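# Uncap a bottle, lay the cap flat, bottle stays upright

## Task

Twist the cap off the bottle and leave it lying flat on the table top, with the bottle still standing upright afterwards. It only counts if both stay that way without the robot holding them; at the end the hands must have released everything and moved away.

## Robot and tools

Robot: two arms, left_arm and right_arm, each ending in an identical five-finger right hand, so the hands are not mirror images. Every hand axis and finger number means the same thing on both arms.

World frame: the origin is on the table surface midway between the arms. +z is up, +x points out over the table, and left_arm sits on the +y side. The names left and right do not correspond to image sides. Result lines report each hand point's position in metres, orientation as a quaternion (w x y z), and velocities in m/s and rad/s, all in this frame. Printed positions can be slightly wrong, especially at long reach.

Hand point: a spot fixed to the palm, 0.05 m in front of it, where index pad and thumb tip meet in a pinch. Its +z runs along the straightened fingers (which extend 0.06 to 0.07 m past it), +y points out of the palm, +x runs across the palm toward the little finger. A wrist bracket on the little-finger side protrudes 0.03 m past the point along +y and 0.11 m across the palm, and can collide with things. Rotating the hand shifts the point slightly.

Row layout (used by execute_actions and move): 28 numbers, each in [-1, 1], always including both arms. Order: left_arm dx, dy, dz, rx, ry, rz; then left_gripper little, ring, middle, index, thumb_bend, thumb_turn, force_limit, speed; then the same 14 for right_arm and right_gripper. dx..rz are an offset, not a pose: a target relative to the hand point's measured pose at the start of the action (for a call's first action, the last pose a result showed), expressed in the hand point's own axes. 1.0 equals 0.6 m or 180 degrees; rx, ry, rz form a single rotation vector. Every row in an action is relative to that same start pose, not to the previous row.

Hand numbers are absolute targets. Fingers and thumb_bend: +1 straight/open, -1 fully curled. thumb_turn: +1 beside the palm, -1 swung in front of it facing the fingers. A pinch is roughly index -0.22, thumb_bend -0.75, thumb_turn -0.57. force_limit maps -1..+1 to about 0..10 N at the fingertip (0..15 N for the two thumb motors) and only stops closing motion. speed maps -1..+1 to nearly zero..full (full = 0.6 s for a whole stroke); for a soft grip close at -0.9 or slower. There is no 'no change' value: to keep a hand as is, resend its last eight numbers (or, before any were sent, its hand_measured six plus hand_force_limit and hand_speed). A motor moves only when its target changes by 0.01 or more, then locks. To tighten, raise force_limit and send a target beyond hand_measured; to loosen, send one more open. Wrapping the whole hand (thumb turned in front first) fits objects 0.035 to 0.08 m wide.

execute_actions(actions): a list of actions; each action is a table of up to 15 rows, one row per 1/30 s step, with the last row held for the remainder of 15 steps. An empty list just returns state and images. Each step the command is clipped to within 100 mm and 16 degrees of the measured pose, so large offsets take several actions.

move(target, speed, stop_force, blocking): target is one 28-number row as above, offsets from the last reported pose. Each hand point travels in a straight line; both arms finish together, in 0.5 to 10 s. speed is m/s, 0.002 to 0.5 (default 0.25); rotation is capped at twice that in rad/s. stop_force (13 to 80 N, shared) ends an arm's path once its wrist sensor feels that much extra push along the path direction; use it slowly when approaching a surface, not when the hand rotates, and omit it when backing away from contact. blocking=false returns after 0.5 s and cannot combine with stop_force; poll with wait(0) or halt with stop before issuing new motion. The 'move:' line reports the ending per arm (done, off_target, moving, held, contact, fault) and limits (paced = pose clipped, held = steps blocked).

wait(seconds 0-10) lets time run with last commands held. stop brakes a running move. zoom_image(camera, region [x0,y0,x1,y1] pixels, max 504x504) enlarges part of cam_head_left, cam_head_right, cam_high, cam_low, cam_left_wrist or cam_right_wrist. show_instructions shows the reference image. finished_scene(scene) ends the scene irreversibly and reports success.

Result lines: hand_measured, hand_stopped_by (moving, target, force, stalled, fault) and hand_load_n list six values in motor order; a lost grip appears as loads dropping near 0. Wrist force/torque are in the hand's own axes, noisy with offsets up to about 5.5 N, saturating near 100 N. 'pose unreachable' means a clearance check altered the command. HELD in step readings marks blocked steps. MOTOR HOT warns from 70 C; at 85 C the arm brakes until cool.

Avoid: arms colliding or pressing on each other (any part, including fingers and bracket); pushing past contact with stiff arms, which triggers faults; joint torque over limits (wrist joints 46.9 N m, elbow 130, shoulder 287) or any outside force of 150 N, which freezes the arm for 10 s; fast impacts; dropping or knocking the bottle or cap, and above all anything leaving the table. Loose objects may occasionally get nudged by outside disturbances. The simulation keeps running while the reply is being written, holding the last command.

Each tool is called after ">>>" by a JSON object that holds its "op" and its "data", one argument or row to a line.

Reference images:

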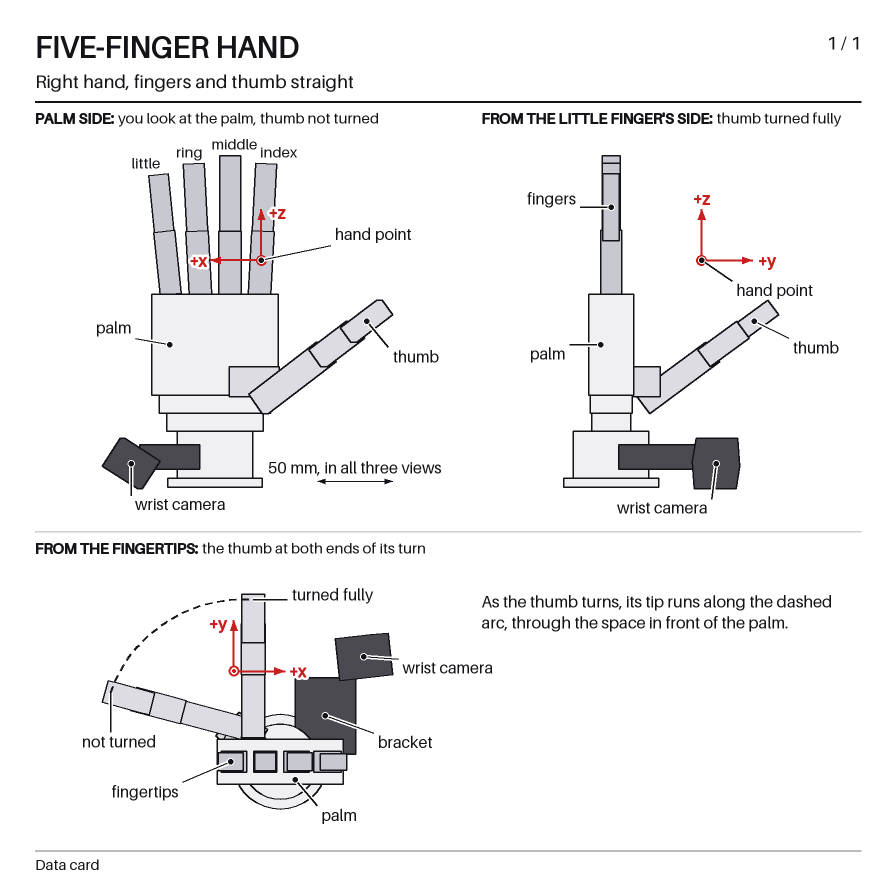

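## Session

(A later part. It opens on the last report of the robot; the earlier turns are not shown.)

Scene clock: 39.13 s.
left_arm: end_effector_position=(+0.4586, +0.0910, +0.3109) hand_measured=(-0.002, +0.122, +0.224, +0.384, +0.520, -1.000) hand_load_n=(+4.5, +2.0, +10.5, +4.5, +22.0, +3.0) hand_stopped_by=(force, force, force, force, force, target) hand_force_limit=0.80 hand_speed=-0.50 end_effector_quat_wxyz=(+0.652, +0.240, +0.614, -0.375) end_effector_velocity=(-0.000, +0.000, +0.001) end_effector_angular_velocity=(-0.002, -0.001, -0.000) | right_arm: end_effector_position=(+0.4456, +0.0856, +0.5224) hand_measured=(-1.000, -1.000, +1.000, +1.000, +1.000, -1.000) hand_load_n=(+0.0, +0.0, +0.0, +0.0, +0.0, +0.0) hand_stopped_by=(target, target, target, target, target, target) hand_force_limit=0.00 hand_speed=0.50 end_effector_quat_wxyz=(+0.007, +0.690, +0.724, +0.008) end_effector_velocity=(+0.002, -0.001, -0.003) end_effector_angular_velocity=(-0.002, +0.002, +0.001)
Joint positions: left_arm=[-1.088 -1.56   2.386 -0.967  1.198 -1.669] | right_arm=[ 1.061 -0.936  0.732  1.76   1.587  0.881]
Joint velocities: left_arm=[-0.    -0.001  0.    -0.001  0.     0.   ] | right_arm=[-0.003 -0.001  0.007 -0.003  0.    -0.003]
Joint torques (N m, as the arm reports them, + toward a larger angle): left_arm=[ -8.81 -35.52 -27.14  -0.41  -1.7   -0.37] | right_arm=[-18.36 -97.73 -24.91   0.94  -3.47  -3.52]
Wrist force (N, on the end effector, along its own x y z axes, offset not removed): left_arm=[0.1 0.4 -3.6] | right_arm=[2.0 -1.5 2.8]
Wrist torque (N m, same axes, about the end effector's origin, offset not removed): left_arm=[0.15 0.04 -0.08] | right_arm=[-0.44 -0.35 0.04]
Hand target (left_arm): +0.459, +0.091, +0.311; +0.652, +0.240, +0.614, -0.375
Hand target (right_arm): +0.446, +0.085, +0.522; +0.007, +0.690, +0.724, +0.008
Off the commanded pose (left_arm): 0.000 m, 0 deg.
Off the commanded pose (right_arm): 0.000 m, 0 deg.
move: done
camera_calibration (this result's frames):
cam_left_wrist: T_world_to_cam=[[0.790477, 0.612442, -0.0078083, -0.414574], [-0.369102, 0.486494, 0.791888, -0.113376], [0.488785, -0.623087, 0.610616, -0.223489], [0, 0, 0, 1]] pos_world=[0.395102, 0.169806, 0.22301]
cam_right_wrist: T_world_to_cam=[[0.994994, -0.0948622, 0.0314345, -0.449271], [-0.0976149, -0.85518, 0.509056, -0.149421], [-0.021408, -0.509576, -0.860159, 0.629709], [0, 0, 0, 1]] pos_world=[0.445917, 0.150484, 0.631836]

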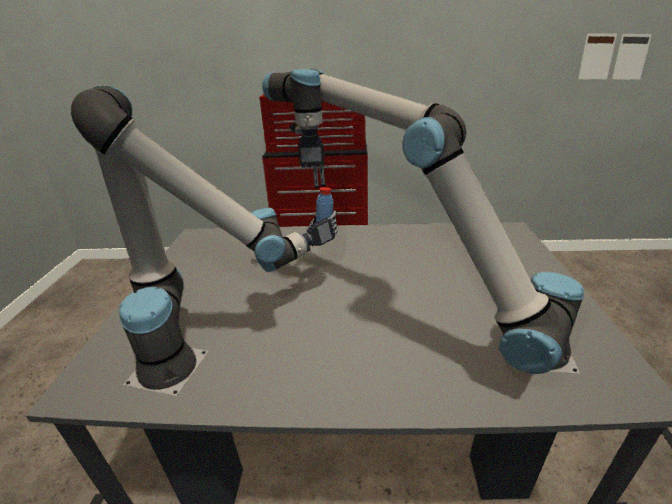

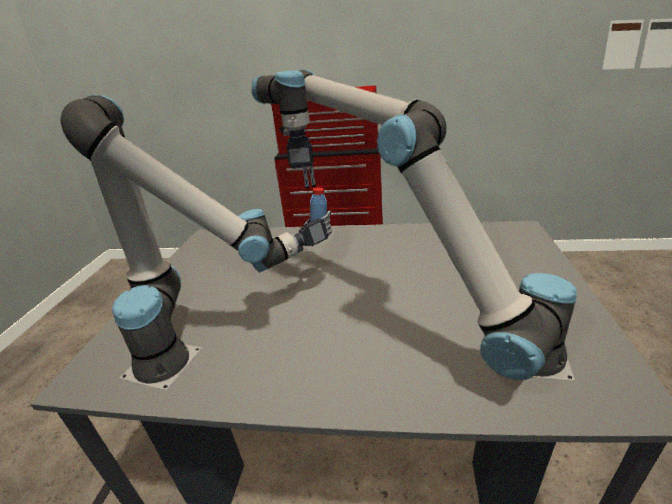

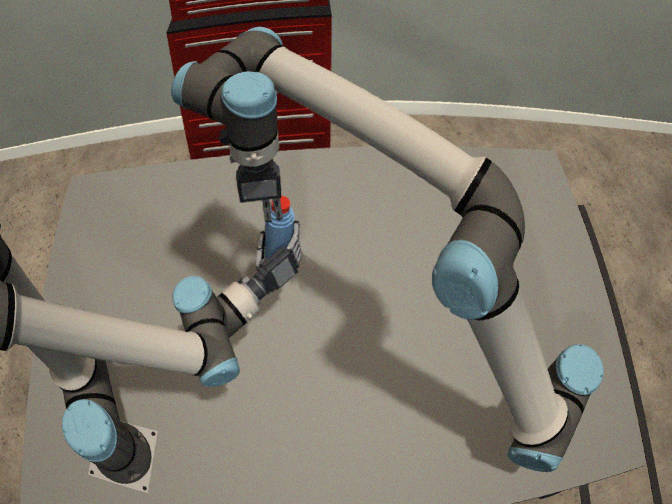

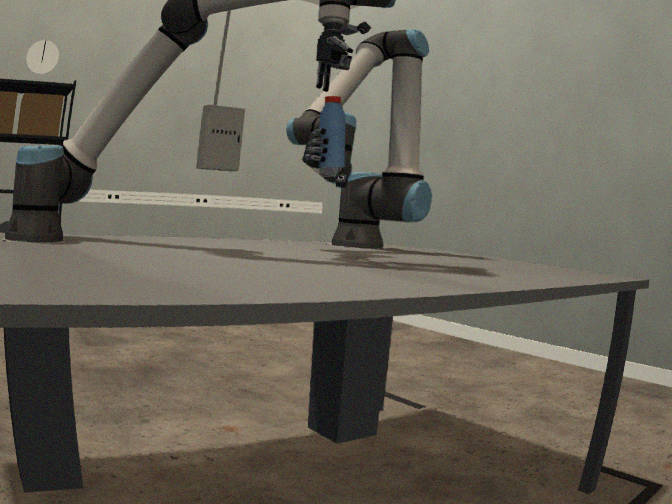

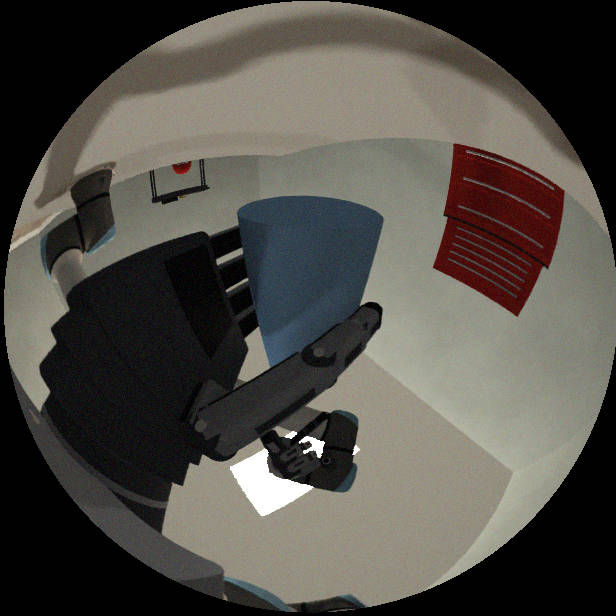

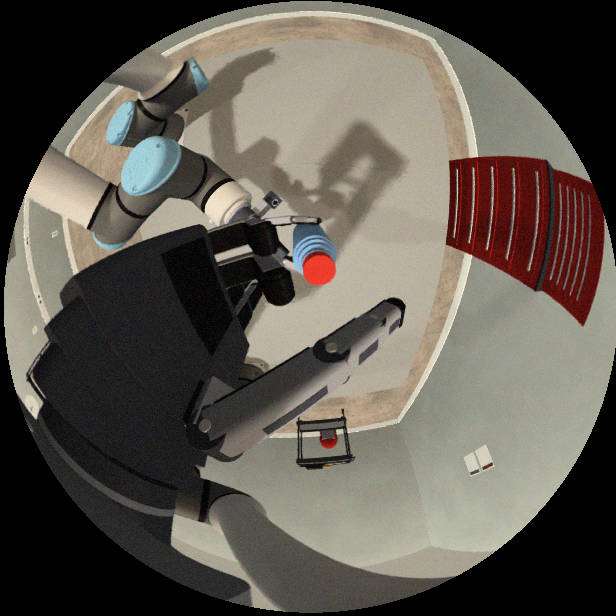

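>>> {"op": "move", "data": {
  "target": [0,0,0,0,0,0,-1,-0.95,-1,-1,-1,-1,0.8,-0.5, -0.025,0,0,0.19,0,0,-1,-1,1,1,1,-1,0,0.5],
  "speed": 0.15
}}

>>> {"op": "move", "data": {
  "target": [0,0,0,0,0,0,-1,-0.95,-1,-1,-1,-1,0.8,-0.5, 0,0.066,0.097,0,0,0,-1,-1,1,1,1,-1,0,0.5],
  "speed": 0.06
}}

>>> {"op": "zoom_image", "data": {
  "camera": "cam_low",
  "region": [230,0,450,200]
}}

>>> {"op": "zoom_image", "data": {
  "camera": "cam_head_left",
  "region": [250,100,410,260]
}}

Scene clock: 42.00 s.
left_arm: end_effector_position=(+0.4586, +0.0910, +0.3109) hand_measured=(-0.002, +0.122, +0.224, +0.384, +0.520, -1.000) hand_load_n=(+4.5, +2.0, +10.5, +4.5, +22.0, +3.0) hand_stopped_by=(force, force, force, force, force, target) hand_force_limit=0.80 hand_speed=-0.50 end_effector_quat_wxyz=(+0.652, +0.240, +0.614, -0.375) end_effector_velocity=(+0.000, +0.001, +0.001) end_effector_angular_velocity=(-0.002, -0.000, +0.001) | right_arm: end_effector_position=(+0.4464, +0.0706, +0.5225) hand_measured=(-1.000, -1.000, +1.000, +1.000, +1.000, -1.000) hand_load_n=(+0.0, +0.0, +0.0, +0.0, +0.0, +0.0) hand_stopped_by=(target, target, target, target, target, target) hand_force_limit=0.00 hand_speed=0.50 end_effector_quat_wxyz=(-0.195, +0.662, +0.694, -0.205) end_effector_velocity=(+0.000, -0.001, +0.001) end_effector_angular_velocity=(+0.001, +0.012, +0.001)
Joint positions: left_arm=[-1.088 -1.56   2.386 -0.967  1.198 -1.669] | right_arm=[ 0.911 -0.807  0.624  2.202  1.2    0.645]
Joint velocities: left_arm=[ 0.    -0.001  0.001 -0.001 -0.    -0.   ] | right_arm=[-0.003  0.001  0.001  0.009 -0.006 -0.008]
Joint torques (N m, as the arm reports them, + toward a larger angle): left_arm=[ -8.6  -34.46 -27.13  -0.1   -1.46  -0.06] | right_arm=[-19.39 -78.95 -26.5    8.24  -4.12  -3.27]
Wrist force (N, on the end effector, along its own x y z axes, offset not removed): left_arm=[2.0 0.9 -6.2] | right_arm=[1.0 -0.3 -4.8]
Wrist torque (N m, same axes, about the end effector's origin, offset not removed): left_arm=[0.33 -0.05 0.12] | right_arm=[-0.09 0.12 0.19]
Hand target (left_arm): +0.459, +0.091, +0.311; +0.652, +0.240, +0.614, -0.375
Hand target (right_arm): +0.446, +0.071, +0.522; -0.196, +0.662, +0.694, -0.205
Off the commanded pose (left_arm): 0.000 m, 0 deg.
Off the commanded pose (right_arm): 0.000 m, 0 deg.
move: done
camera_calibration (this result's frames):
cam_left_wrist: T_world_to_cam=[[0.790477, 0.612442, -0.00780824, -0.414574], [-0.369102, 0.486494, 0.791888, -0.113376], [0.488785, -0.623087, 0.610616, -0.223489], [0, 0, 0, 1]] pos_world=[0.395102, 0.169806, 0.22301]
cam_right_wrist: T_world_to_cam=[[0.842634, -0.102047, -0.52873, -0.0902588], [0.211413, -0.840348, 0.499119, -0.295956], [-0.495251, -0.532355, -0.686531, 0.744627], [0, 0, 0, 1]] pos_world=[0.507401, 0.138489, 0.611204]

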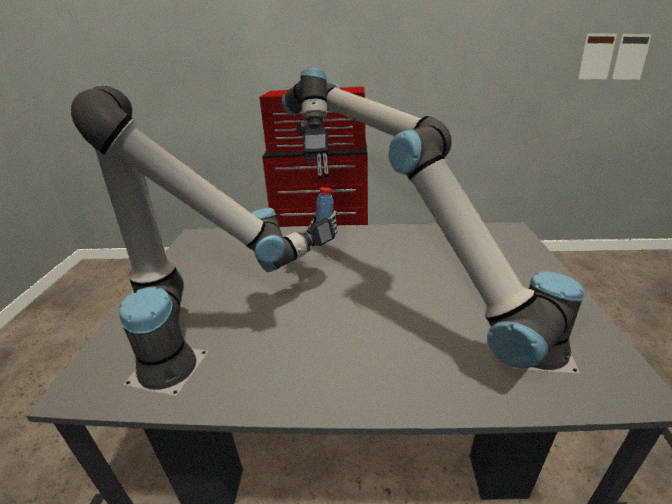

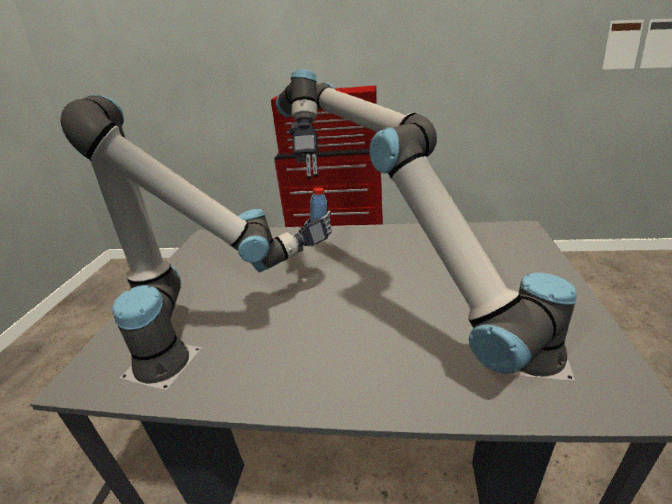

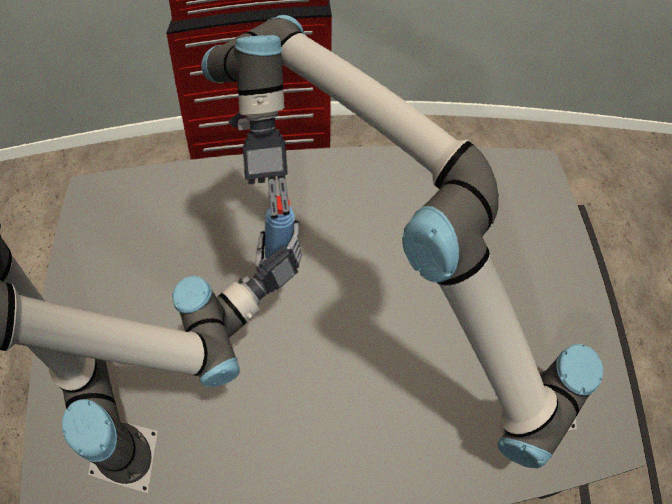

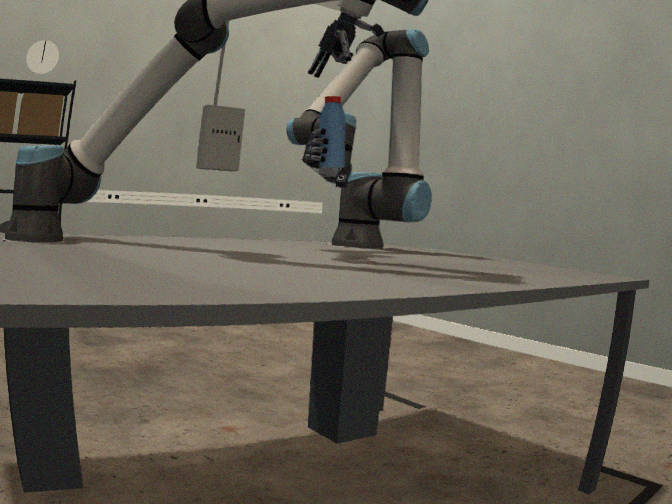

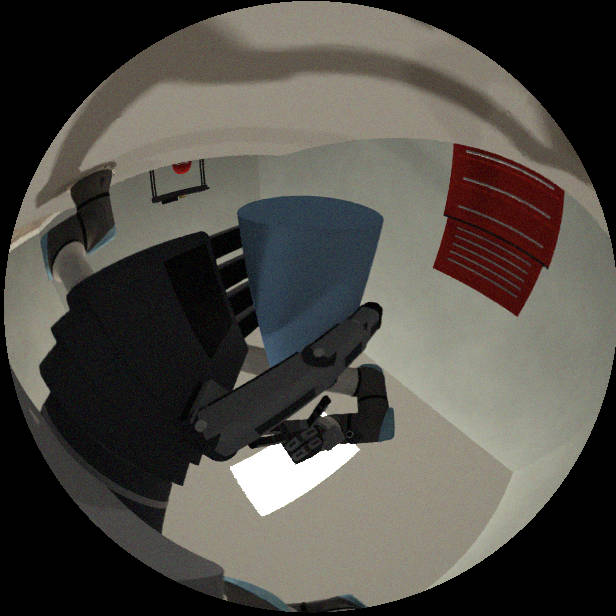

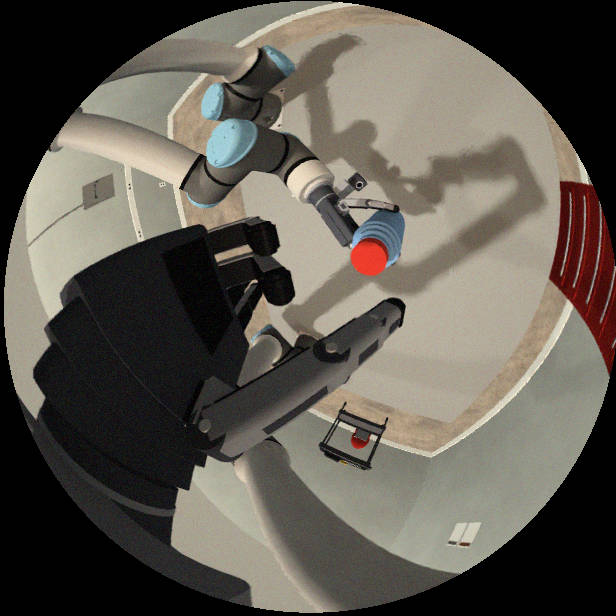

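Scene clock: 43.60 s.
left_arm: end_effector_position=(+0.4586, +0.0910, +0.3109) hand_measured=(-0.002, +0.122, +0.224, +0.384, +0.520, -1.000) hand_load_n=(+4.5, +2.0, +10.5, +4.5, +22.0, +3.0) hand_stopped_by=(force, force, force, force, force, target) hand_force_limit=0.80 hand_speed=-0.50 end_effector_quat_wxyz=(+0.652, +0.240, +0.614, -0.375) end_effector_velocity=(-0.000, -0.000, +0.001) end_effector_angular_velocity=(-0.001, -0.000, -0.000) | right_arm: end_effector_position=(+0.4482, +0.0708, +0.4525) hand_measured=(-1.000, -1.000, +1.000, +1.000, +1.000, -1.000) hand_load_n=(+0.0, +0.0, +0.0, +0.0, +0.0, +0.0) hand_stopped_by=(target, target, target, target, target, target) hand_force_limit=0.00 hand_speed=0.50 end_effector_quat_wxyz=(-0.195, +0.662, +0.694, -0.205) end_effector_velocity=(-0.000, -0.001, -0.001) end_effector_angular_velocity=(+0.001, -0.002, -0.000)
Joint positions: left_arm=[-1.088 -1.56   2.386 -0.967  1.198 -1.669] | right_arm=[ 0.909 -0.825  0.778  2.066  1.201  0.644]
Joint velocities: left_arm=[-0.    -0.001 -0.    -0.    -0.    -0.   ] | right_arm=[-0.    -0.002  0.006 -0.005  0.    -0.   ]
Joint torques (N m, as the arm reports them, + toward a larger angle): left_arm=[ -9.   -34.78 -28.19  -0.57  -1.74  -0.18] | right_arm=[ -15.54 -102.93  -26.49    0.81    1.84   -3.9 ]
Wrist force (N, on the end effector, along its own x y z axes, offset not removed): left_arm=[2.1 -1.1 -3.7] | right_arm=[-3.9 1.2 2.9]
Wrist torque (N m, same axes, about the end effector's origin, offset not removed): left_arm=[-0.17 -0.26 0.08] | right_arm=[-0.25 0.47 -0.22]
Hand target (left_arm): +0.459, +0.091, +0.311; +0.652, +0.240, +0.614, -0.375
Hand target (right_arm): +0.448, +0.071, +0.452; -0.195, +0.662, +0.694, -0.205
Off the commanded pose (left_arm): 0.000 m, 0 deg.
Off the commanded pose (right_arm): 0.000 m, 0 deg.
move: done
camera_calibration (this result's frames):
cam_left_wrist: T_world_to_cam=[[0.790477, 0.612442, -0.00780814, -0.414574], [-0.369102, 0.486494, 0.791888, -0.113376], [0.488784, -0.623087, 0.610616, -0.223489], [0, 0, 0, 1]] pos_world=[0.395102, 0.169806, 0.22301]
cam_right_wrist: T_world_to_cam=[[0.842643, -0.102053, -0.528714, -0.128766], [0.211436, -0.840309, 0.499176, -0.261264], [-0.495225, -0.532416, -0.686502, 0.69756], [0, 0, 0, 1]] pos_world=[0.509194, 0.138708, 0.541212]

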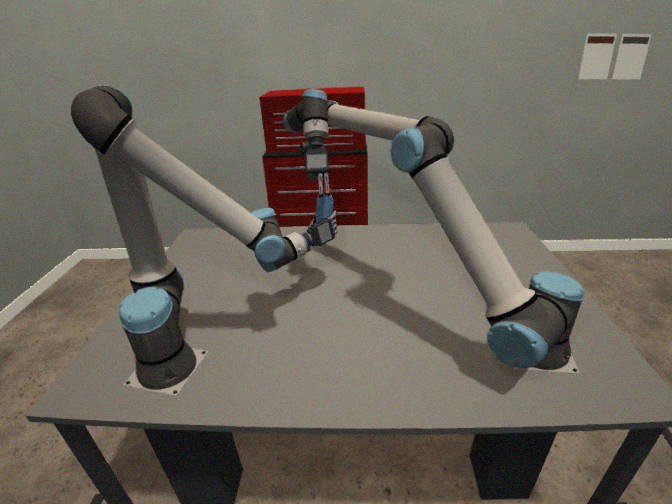

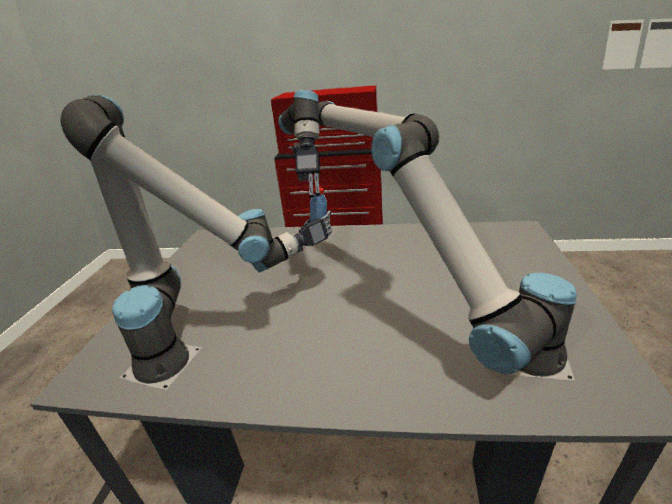

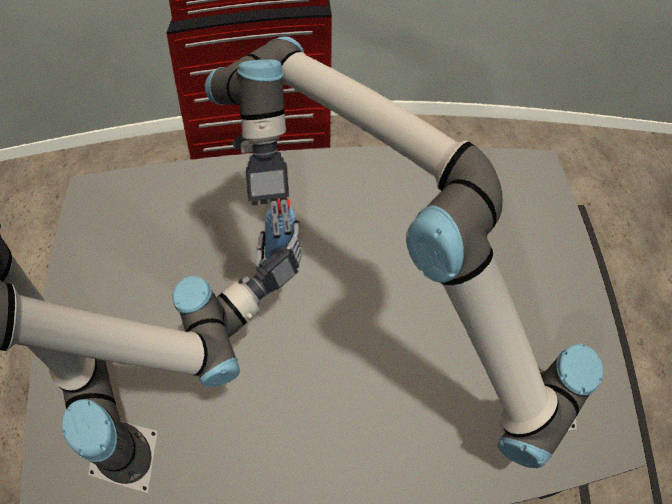

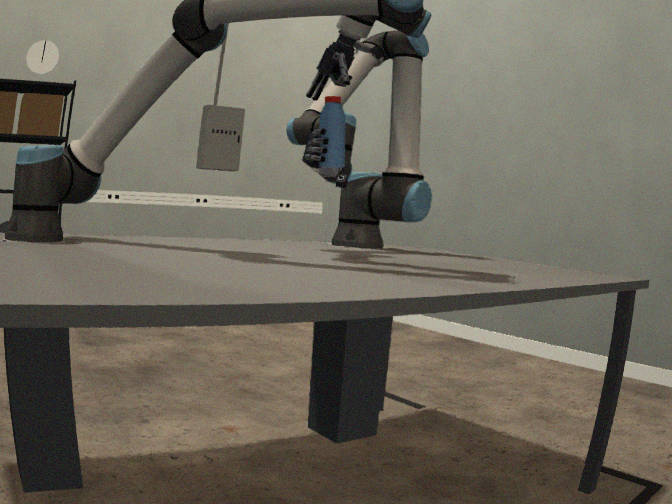

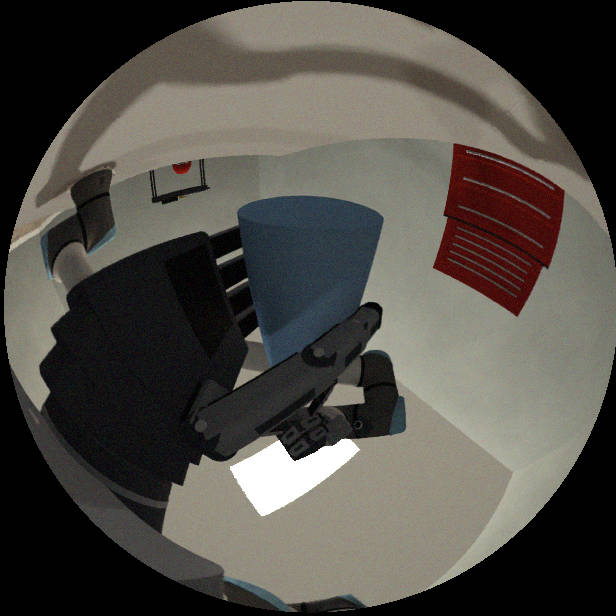

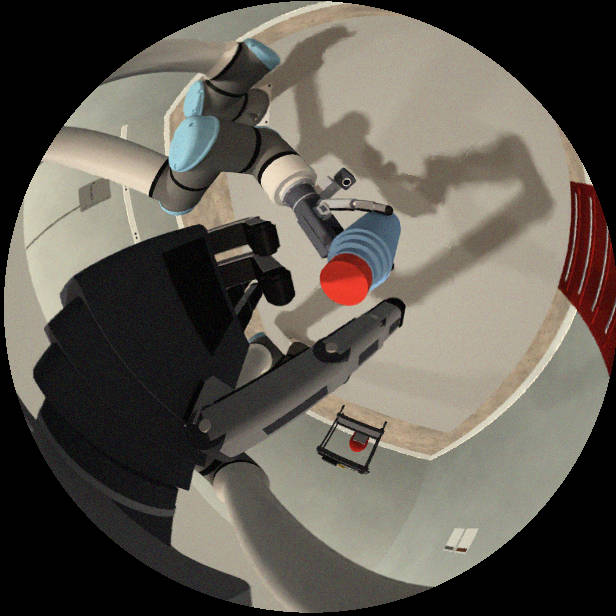

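Region (230, 0, 450, 200) of cam_low's 672x504 image, scaled by 2.291, with more detail than that image has; it fills the top 458 rows of this view, and the rest is white.

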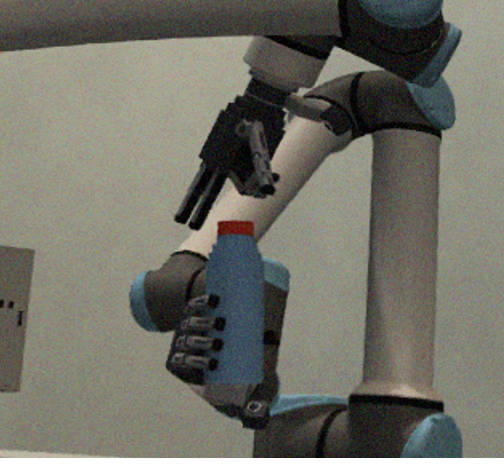

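Region (250, 100, 410, 260) of cam_head_left's 672x504 image, scaled by 3.150, with more detail than that image has.

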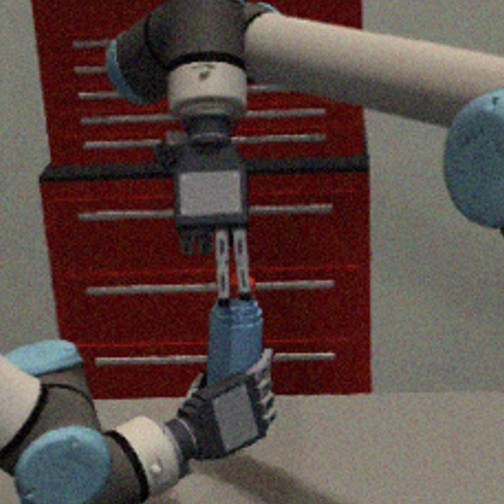

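>>> {"op": "move", "data": {
  "target": [0,0,0,0,0,0,-1,-0.95,-1,-1,-1,-1,0.8,-0.5, 0,0.05,0.047,0,0,0,-1,-1,1,1,1,-1,0,0.5],
  "speed": 0.05
}}

>>> {"op": "zoom_image", "data": {
  "camera": "cam_low",
  "region": [230,0,450,200]
}}

Scene clock: 45.03 s.
left_arm: end_effector_position=(+0.4586, +0.0910, +0.3109) hand_measured=(-0.002, +0.122, +0.224, +0.384, +0.520, -1.000) hand_load_n=(+4.5, +2.0, +10.5, +4.5, +22.0, +3.0) hand_stopped_by=(force, force, force, force, force, target) hand_force_limit=0.80 hand_speed=-0.50 end_effector_quat_wxyz=(+0.652, +0.240, +0.614, -0.375) end_effector_velocity=(-0.000, -0.000, -0.000) end_effector_angular_velocity=(-0.001, -0.000, -0.000) | right_arm: end_effector_position=(+0.4581, +0.0714, +0.4128) hand_measured=(-1.000, -1.000, +1.000, +1.000, +1.000, -1.000) hand_load_n=(+0.0, +0.0, +0.0, +0.0, +0.0, +0.0) hand_stopped_by=(target, target, target, target, target, target) hand_force_limit=0.00 hand_speed=0.50 end_effector_quat_wxyz=(-0.195, +0.662, +0.694, -0.205) end_effector_velocity=(+0.000, -0.000, -0.003) end_effector_angular_velocity=(-0.002, +0.002, -0.000)
Joint positions: left_arm=[-1.088 -1.56   2.386 -0.967  1.198 -1.669] | right_arm=[ 0.902 -0.813  0.827  2.008  1.204  0.637]
Joint velocities: left_arm=[-0.     0.     0.    -0.001 -0.    -0.   ] | right_arm=[-0.001  0.001  0.004 -0.002  0.    -0.   ]
Joint torques (N m, as the arm reports them, + toward a larger angle): left_arm=[ -8.07 -35.39 -27.43  -0.44  -1.57   0.01] | right_arm=[-14.45 -79.03 -25.86   0.62   2.34  -4.06]
Wrist force (N, on the end effector, along its own x y z axes, offset not removed): left_arm=[-0.9 1.0 -2.7] | right_arm=[-3.1 1.7 -3.2]
Wrist torque (N m, same axes, about the end effector's origin, offset not removed): left_arm=[0.16 0.22 -0.12] | right_arm=[0.24 0.58 0.07]
Hand target (left_arm): +0.459, +0.091, +0.311; +0.652, +0.240, +0.614, -0.375
Hand target (right_arm): +0.458, +0.071, +0.413; -0.195, +0.662, +0.694, -0.205
Off the commanded pose (left_arm): 0.000 m, 0 deg.
Off the commanded pose (right_arm): 0.000 m, 0 deg.
move: done
camera_calibration (this result's frames):
cam_left_wrist: T_world_to_cam=[[0.790477, 0.612442, -0.00780819, -0.414574], [-0.369102, 0.486494, 0.791888, -0.113376], [0.488785, -0.623087, 0.610616, -0.223489], [0, 0, 0, 1]] pos_world=[0.395102, 0.169806, 0.22301]
cam_right_wrist: T_world_to_cam=[[0.842639, -0.102051, -0.528721, -0.157997], [0.211443, -0.840307, 0.499175, -0.243103], [-0.495229, -0.532419, -0.686497, 0.675502], [0, 0, 0, 1]] pos_world=[0.519065, 0.139245, 0.501545]

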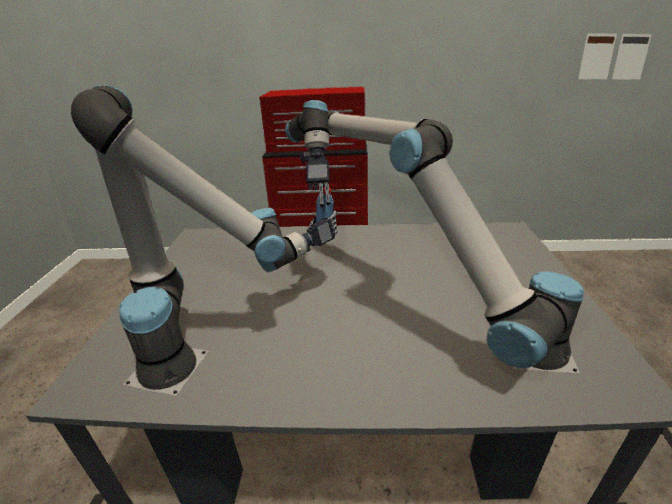

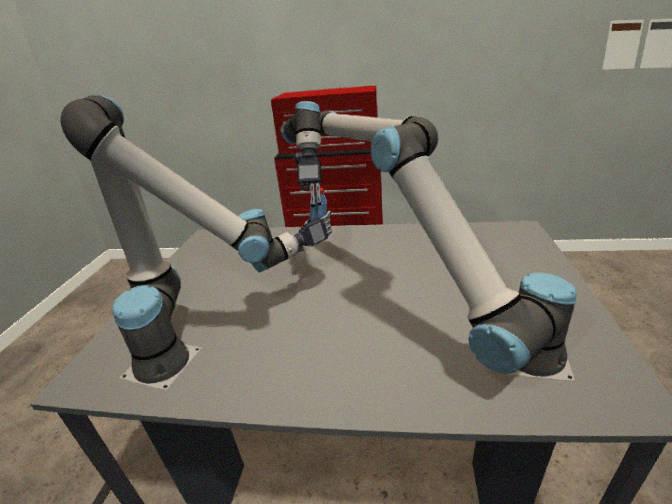

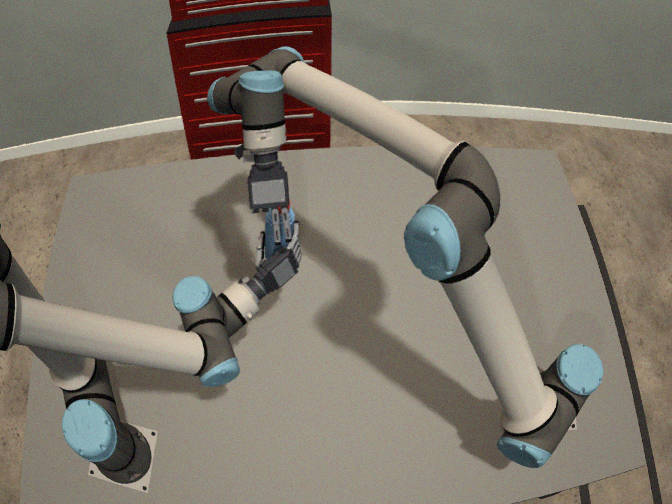

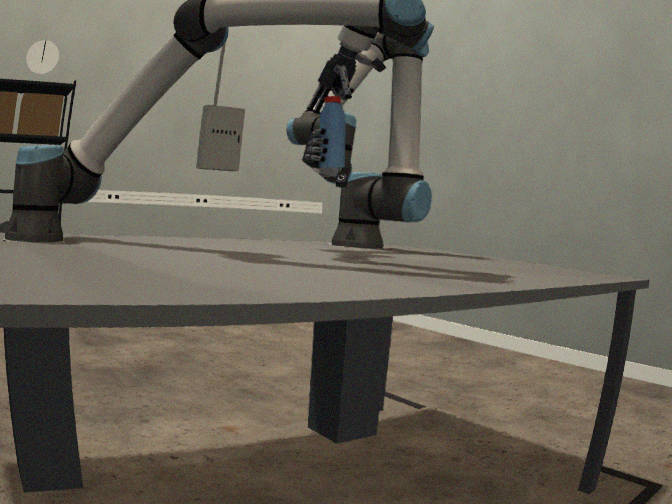

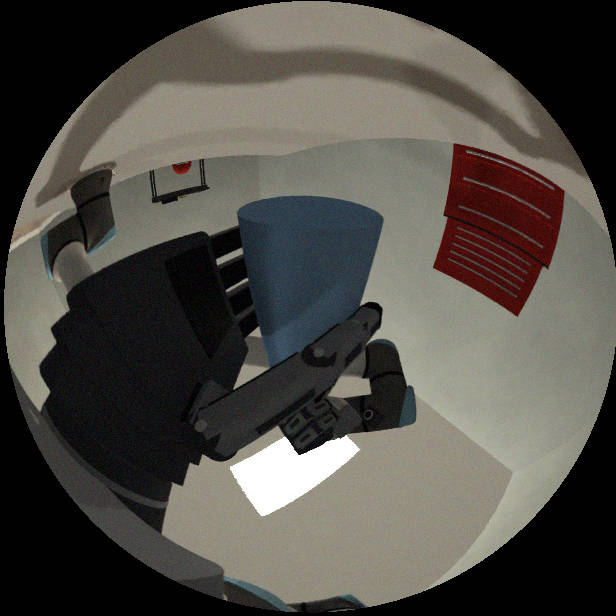

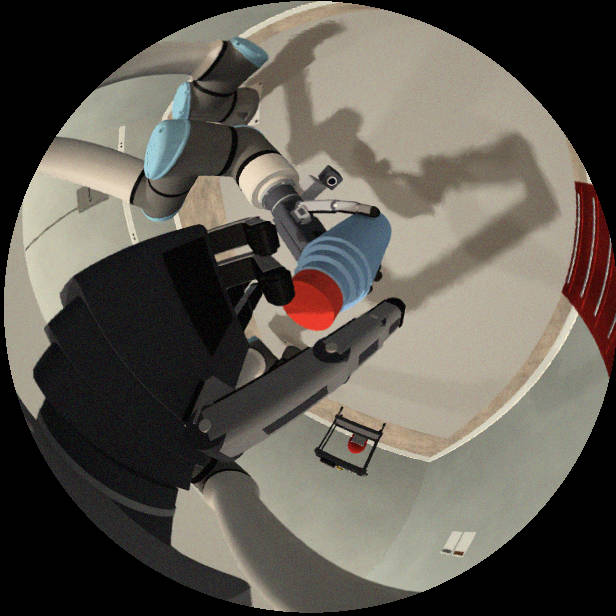

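Region (230, 0, 450, 200) of cam_low's 672x504 image, scaled by 2.291, with more detail than that image has; it fills the top 458 rows of this view, and the rest is white.

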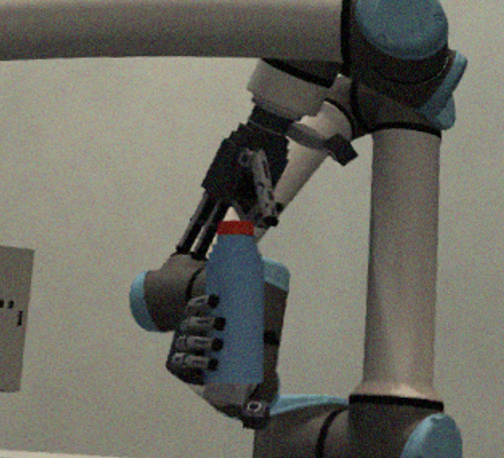

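Try closing.

>>> {"op": "move", "data": {
  "target": [0,0,0,0,0,0,-1,-0.95,-1,-1,-1,-1,0.8,-0.5, 0,0,0,0,0,0,-1,-1,-1,-1,-1,-1,0.6,-0.6]
}}

>>> {"op": "zoom_image", "data": {
  "camera": "cam_low",
  "region": [230,0,450,200]
}}

>>> {"op": "zoom_image", "data": {
  "camera": "cam_head_left",
  "region": [250,100,410,260]
}}

Scene clock: 46.87 s.
left_arm: end_effector_position=(+0.4586, +0.0910, +0.3108) hand_measured=(-0.002, +0.122, +0.224, +0.384, +0.520, -1.000) hand_load_n=(+1.5, +2.5, +12.0, +0.5, +18.0, +1.0) hand_stopped_by=(force, force, force, force, force, target) hand_force_limit=0.80 hand_speed=-0.50 end_effector_quat_wxyz=(+0.652, +0.240, +0.614, -0.375) end_effector_velocity=(-0.000, -0.000, +0.000) end_effector_angular_velocity=(-0.000, -0.000, -0.001) | right_arm: end_effector_position=(+0.4581, +0.0714, +0.4129) hand_measured=(-1.000, -1.000, +0.238, +0.100, +0.490, -1.000) hand_load_n=(+0.0, +0.0, +8.5, +11.0, +14.0, -1.0) hand_stopped_by=(target, target, force, force, force, target) hand_force_limit=0.60 hand_speed=-0.60 end_effector_quat_wxyz=(-0.195, +0.662, +0.694, -0.205) end_effector_velocity=(-0.000, +0.000, +0.001) end_effector_angular_velocity=(+0.002, -0.002, +0.000)
Joint positions: left_arm=[-1.088 -1.56   2.386 -0.966  1.198 -1.669] | right_arm=[ 0.902 -0.813  0.826  2.008  1.204  0.637]
Joint velocities: left_arm=[-0.  0. -0. -0.  0. -0.] | right_arm=[ 0.    -0.001 -0.001 -0.001  0.    -0.   ]
Joint torques (N m, as the arm reports them, + toward a larger angle): left_arm=[ -8.75 -34.74 -29.03  -3.77   0.52  -0.02] | right_arm=[ 12.97 -92.06 -50.     1.05   0.64   3.02]
Wrist force (N, on the end effector, along its own x y z axes, offset not removed): left_arm=[8.0 11.7 3.4] | right_arm=[1.0 -18.1 0.3]
Wrist torque (N m, same axes, about the end effector's origin, offset not removed): left_arm=[0.08 0.18 0.18] | right_arm=[0.19 -0.20 -0.20]
Hand target (left_arm): +0.459, +0.091, +0.311; +0.652, +0.240, +0.614, -0.375
Hand target (right_arm): +0.458, +0.071, +0.413; -0.195, +0.662, +0.694, -0.205
Off the commanded pose (left_arm): 0.000 m, 0 deg.
Off the commanded pose (right_arm): 0.000 m, 0 deg.
move: done
camera_calibration (this result's frames):
cam_left_wrist: T_world_to_cam=[[0.790437, 0.612493, -0.00778168, -0.41459], [-0.369103, 0.486397, 0.791947, -0.113371], [0.488848, -0.623113, 0.61054, -0.223463], [0, 0, 0, 1]] pos_world=[0.395101, 0.169834, 0.22299]
cam_right_wrist: T_world_to_cam=[[0.842623, -0.102089, -0.528738, -0.157959], [0.211443, -0.840287, 0.499209, -0.243168], [-0.495255, -0.532443, -0.686459, 0.67552], [0, 0, 0, 1]] pos_world=[0.519071, 0.139219, 0.50159]

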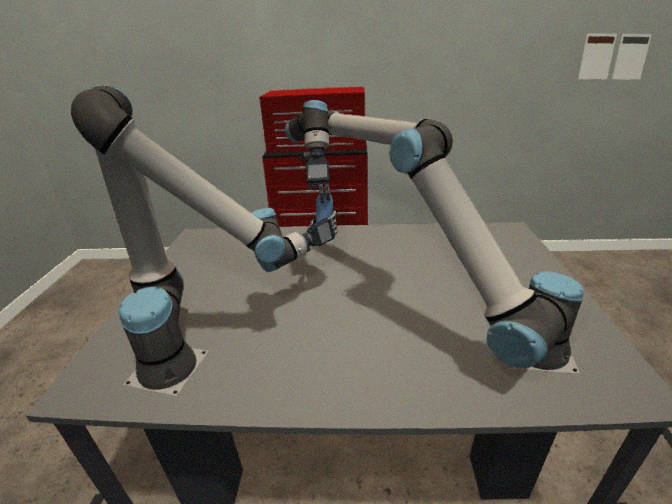

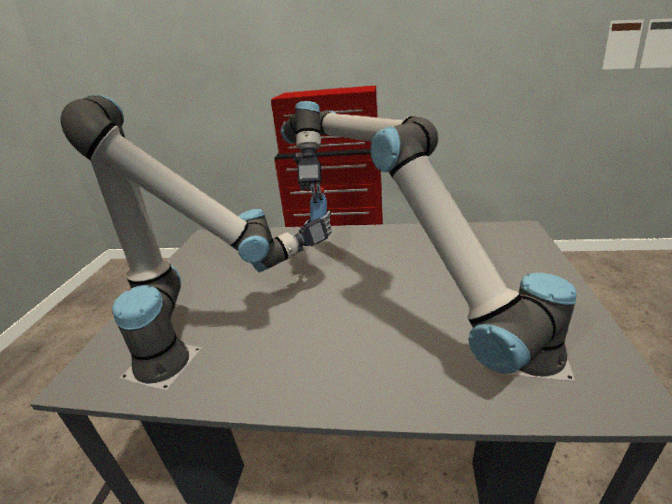

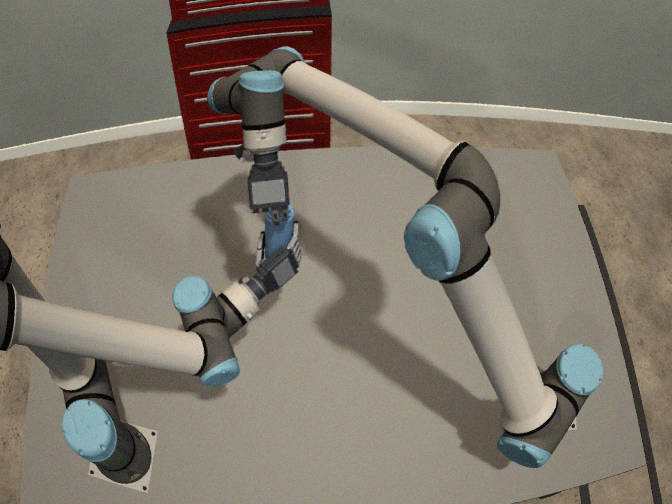

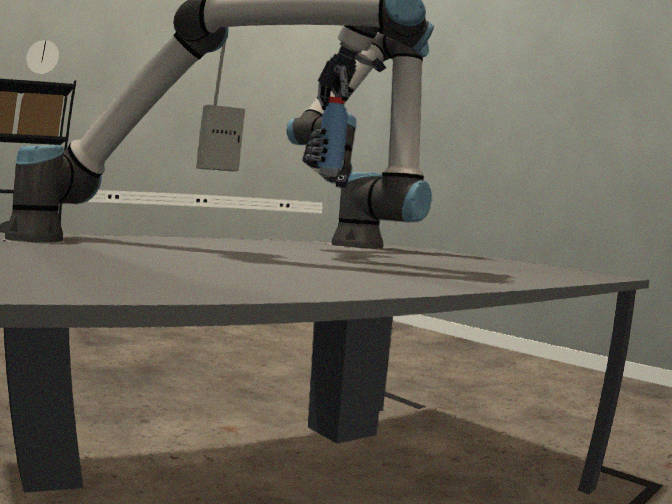

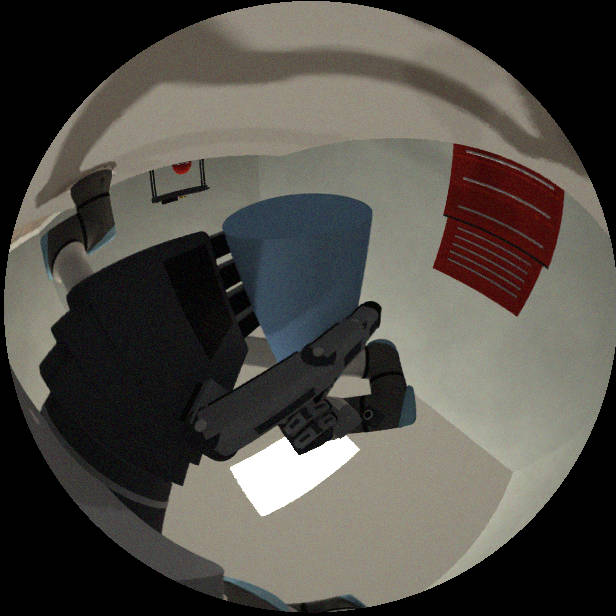

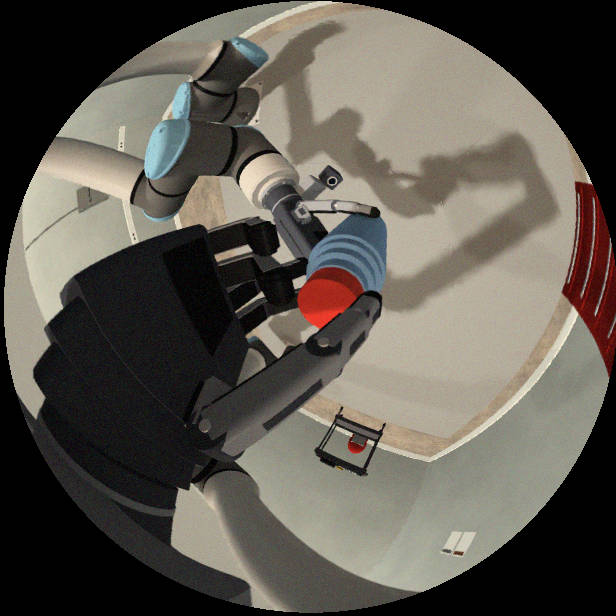

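Region (230, 0, 450, 200) of cam_low's 672x504 image, scaled by 2.291, with more detail than that image has; it fills the top 458 rows of this view, and the rest is white.

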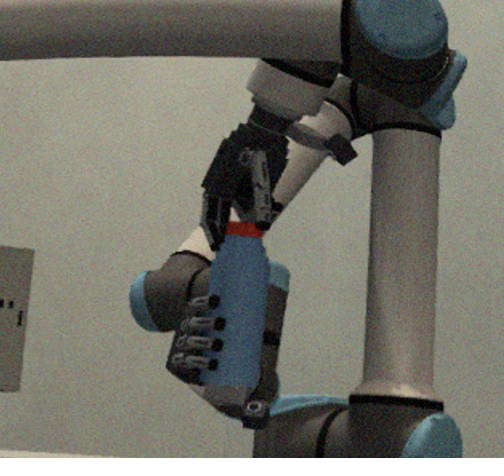

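Region (250, 100, 410, 260) of cam_head_left's 672x504 image, scaled by 3.150, with more detail than that image has.

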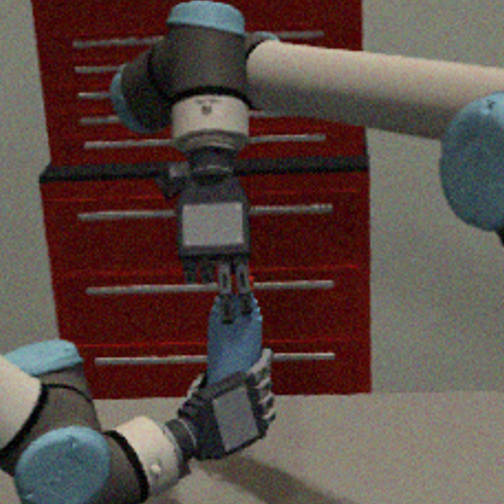

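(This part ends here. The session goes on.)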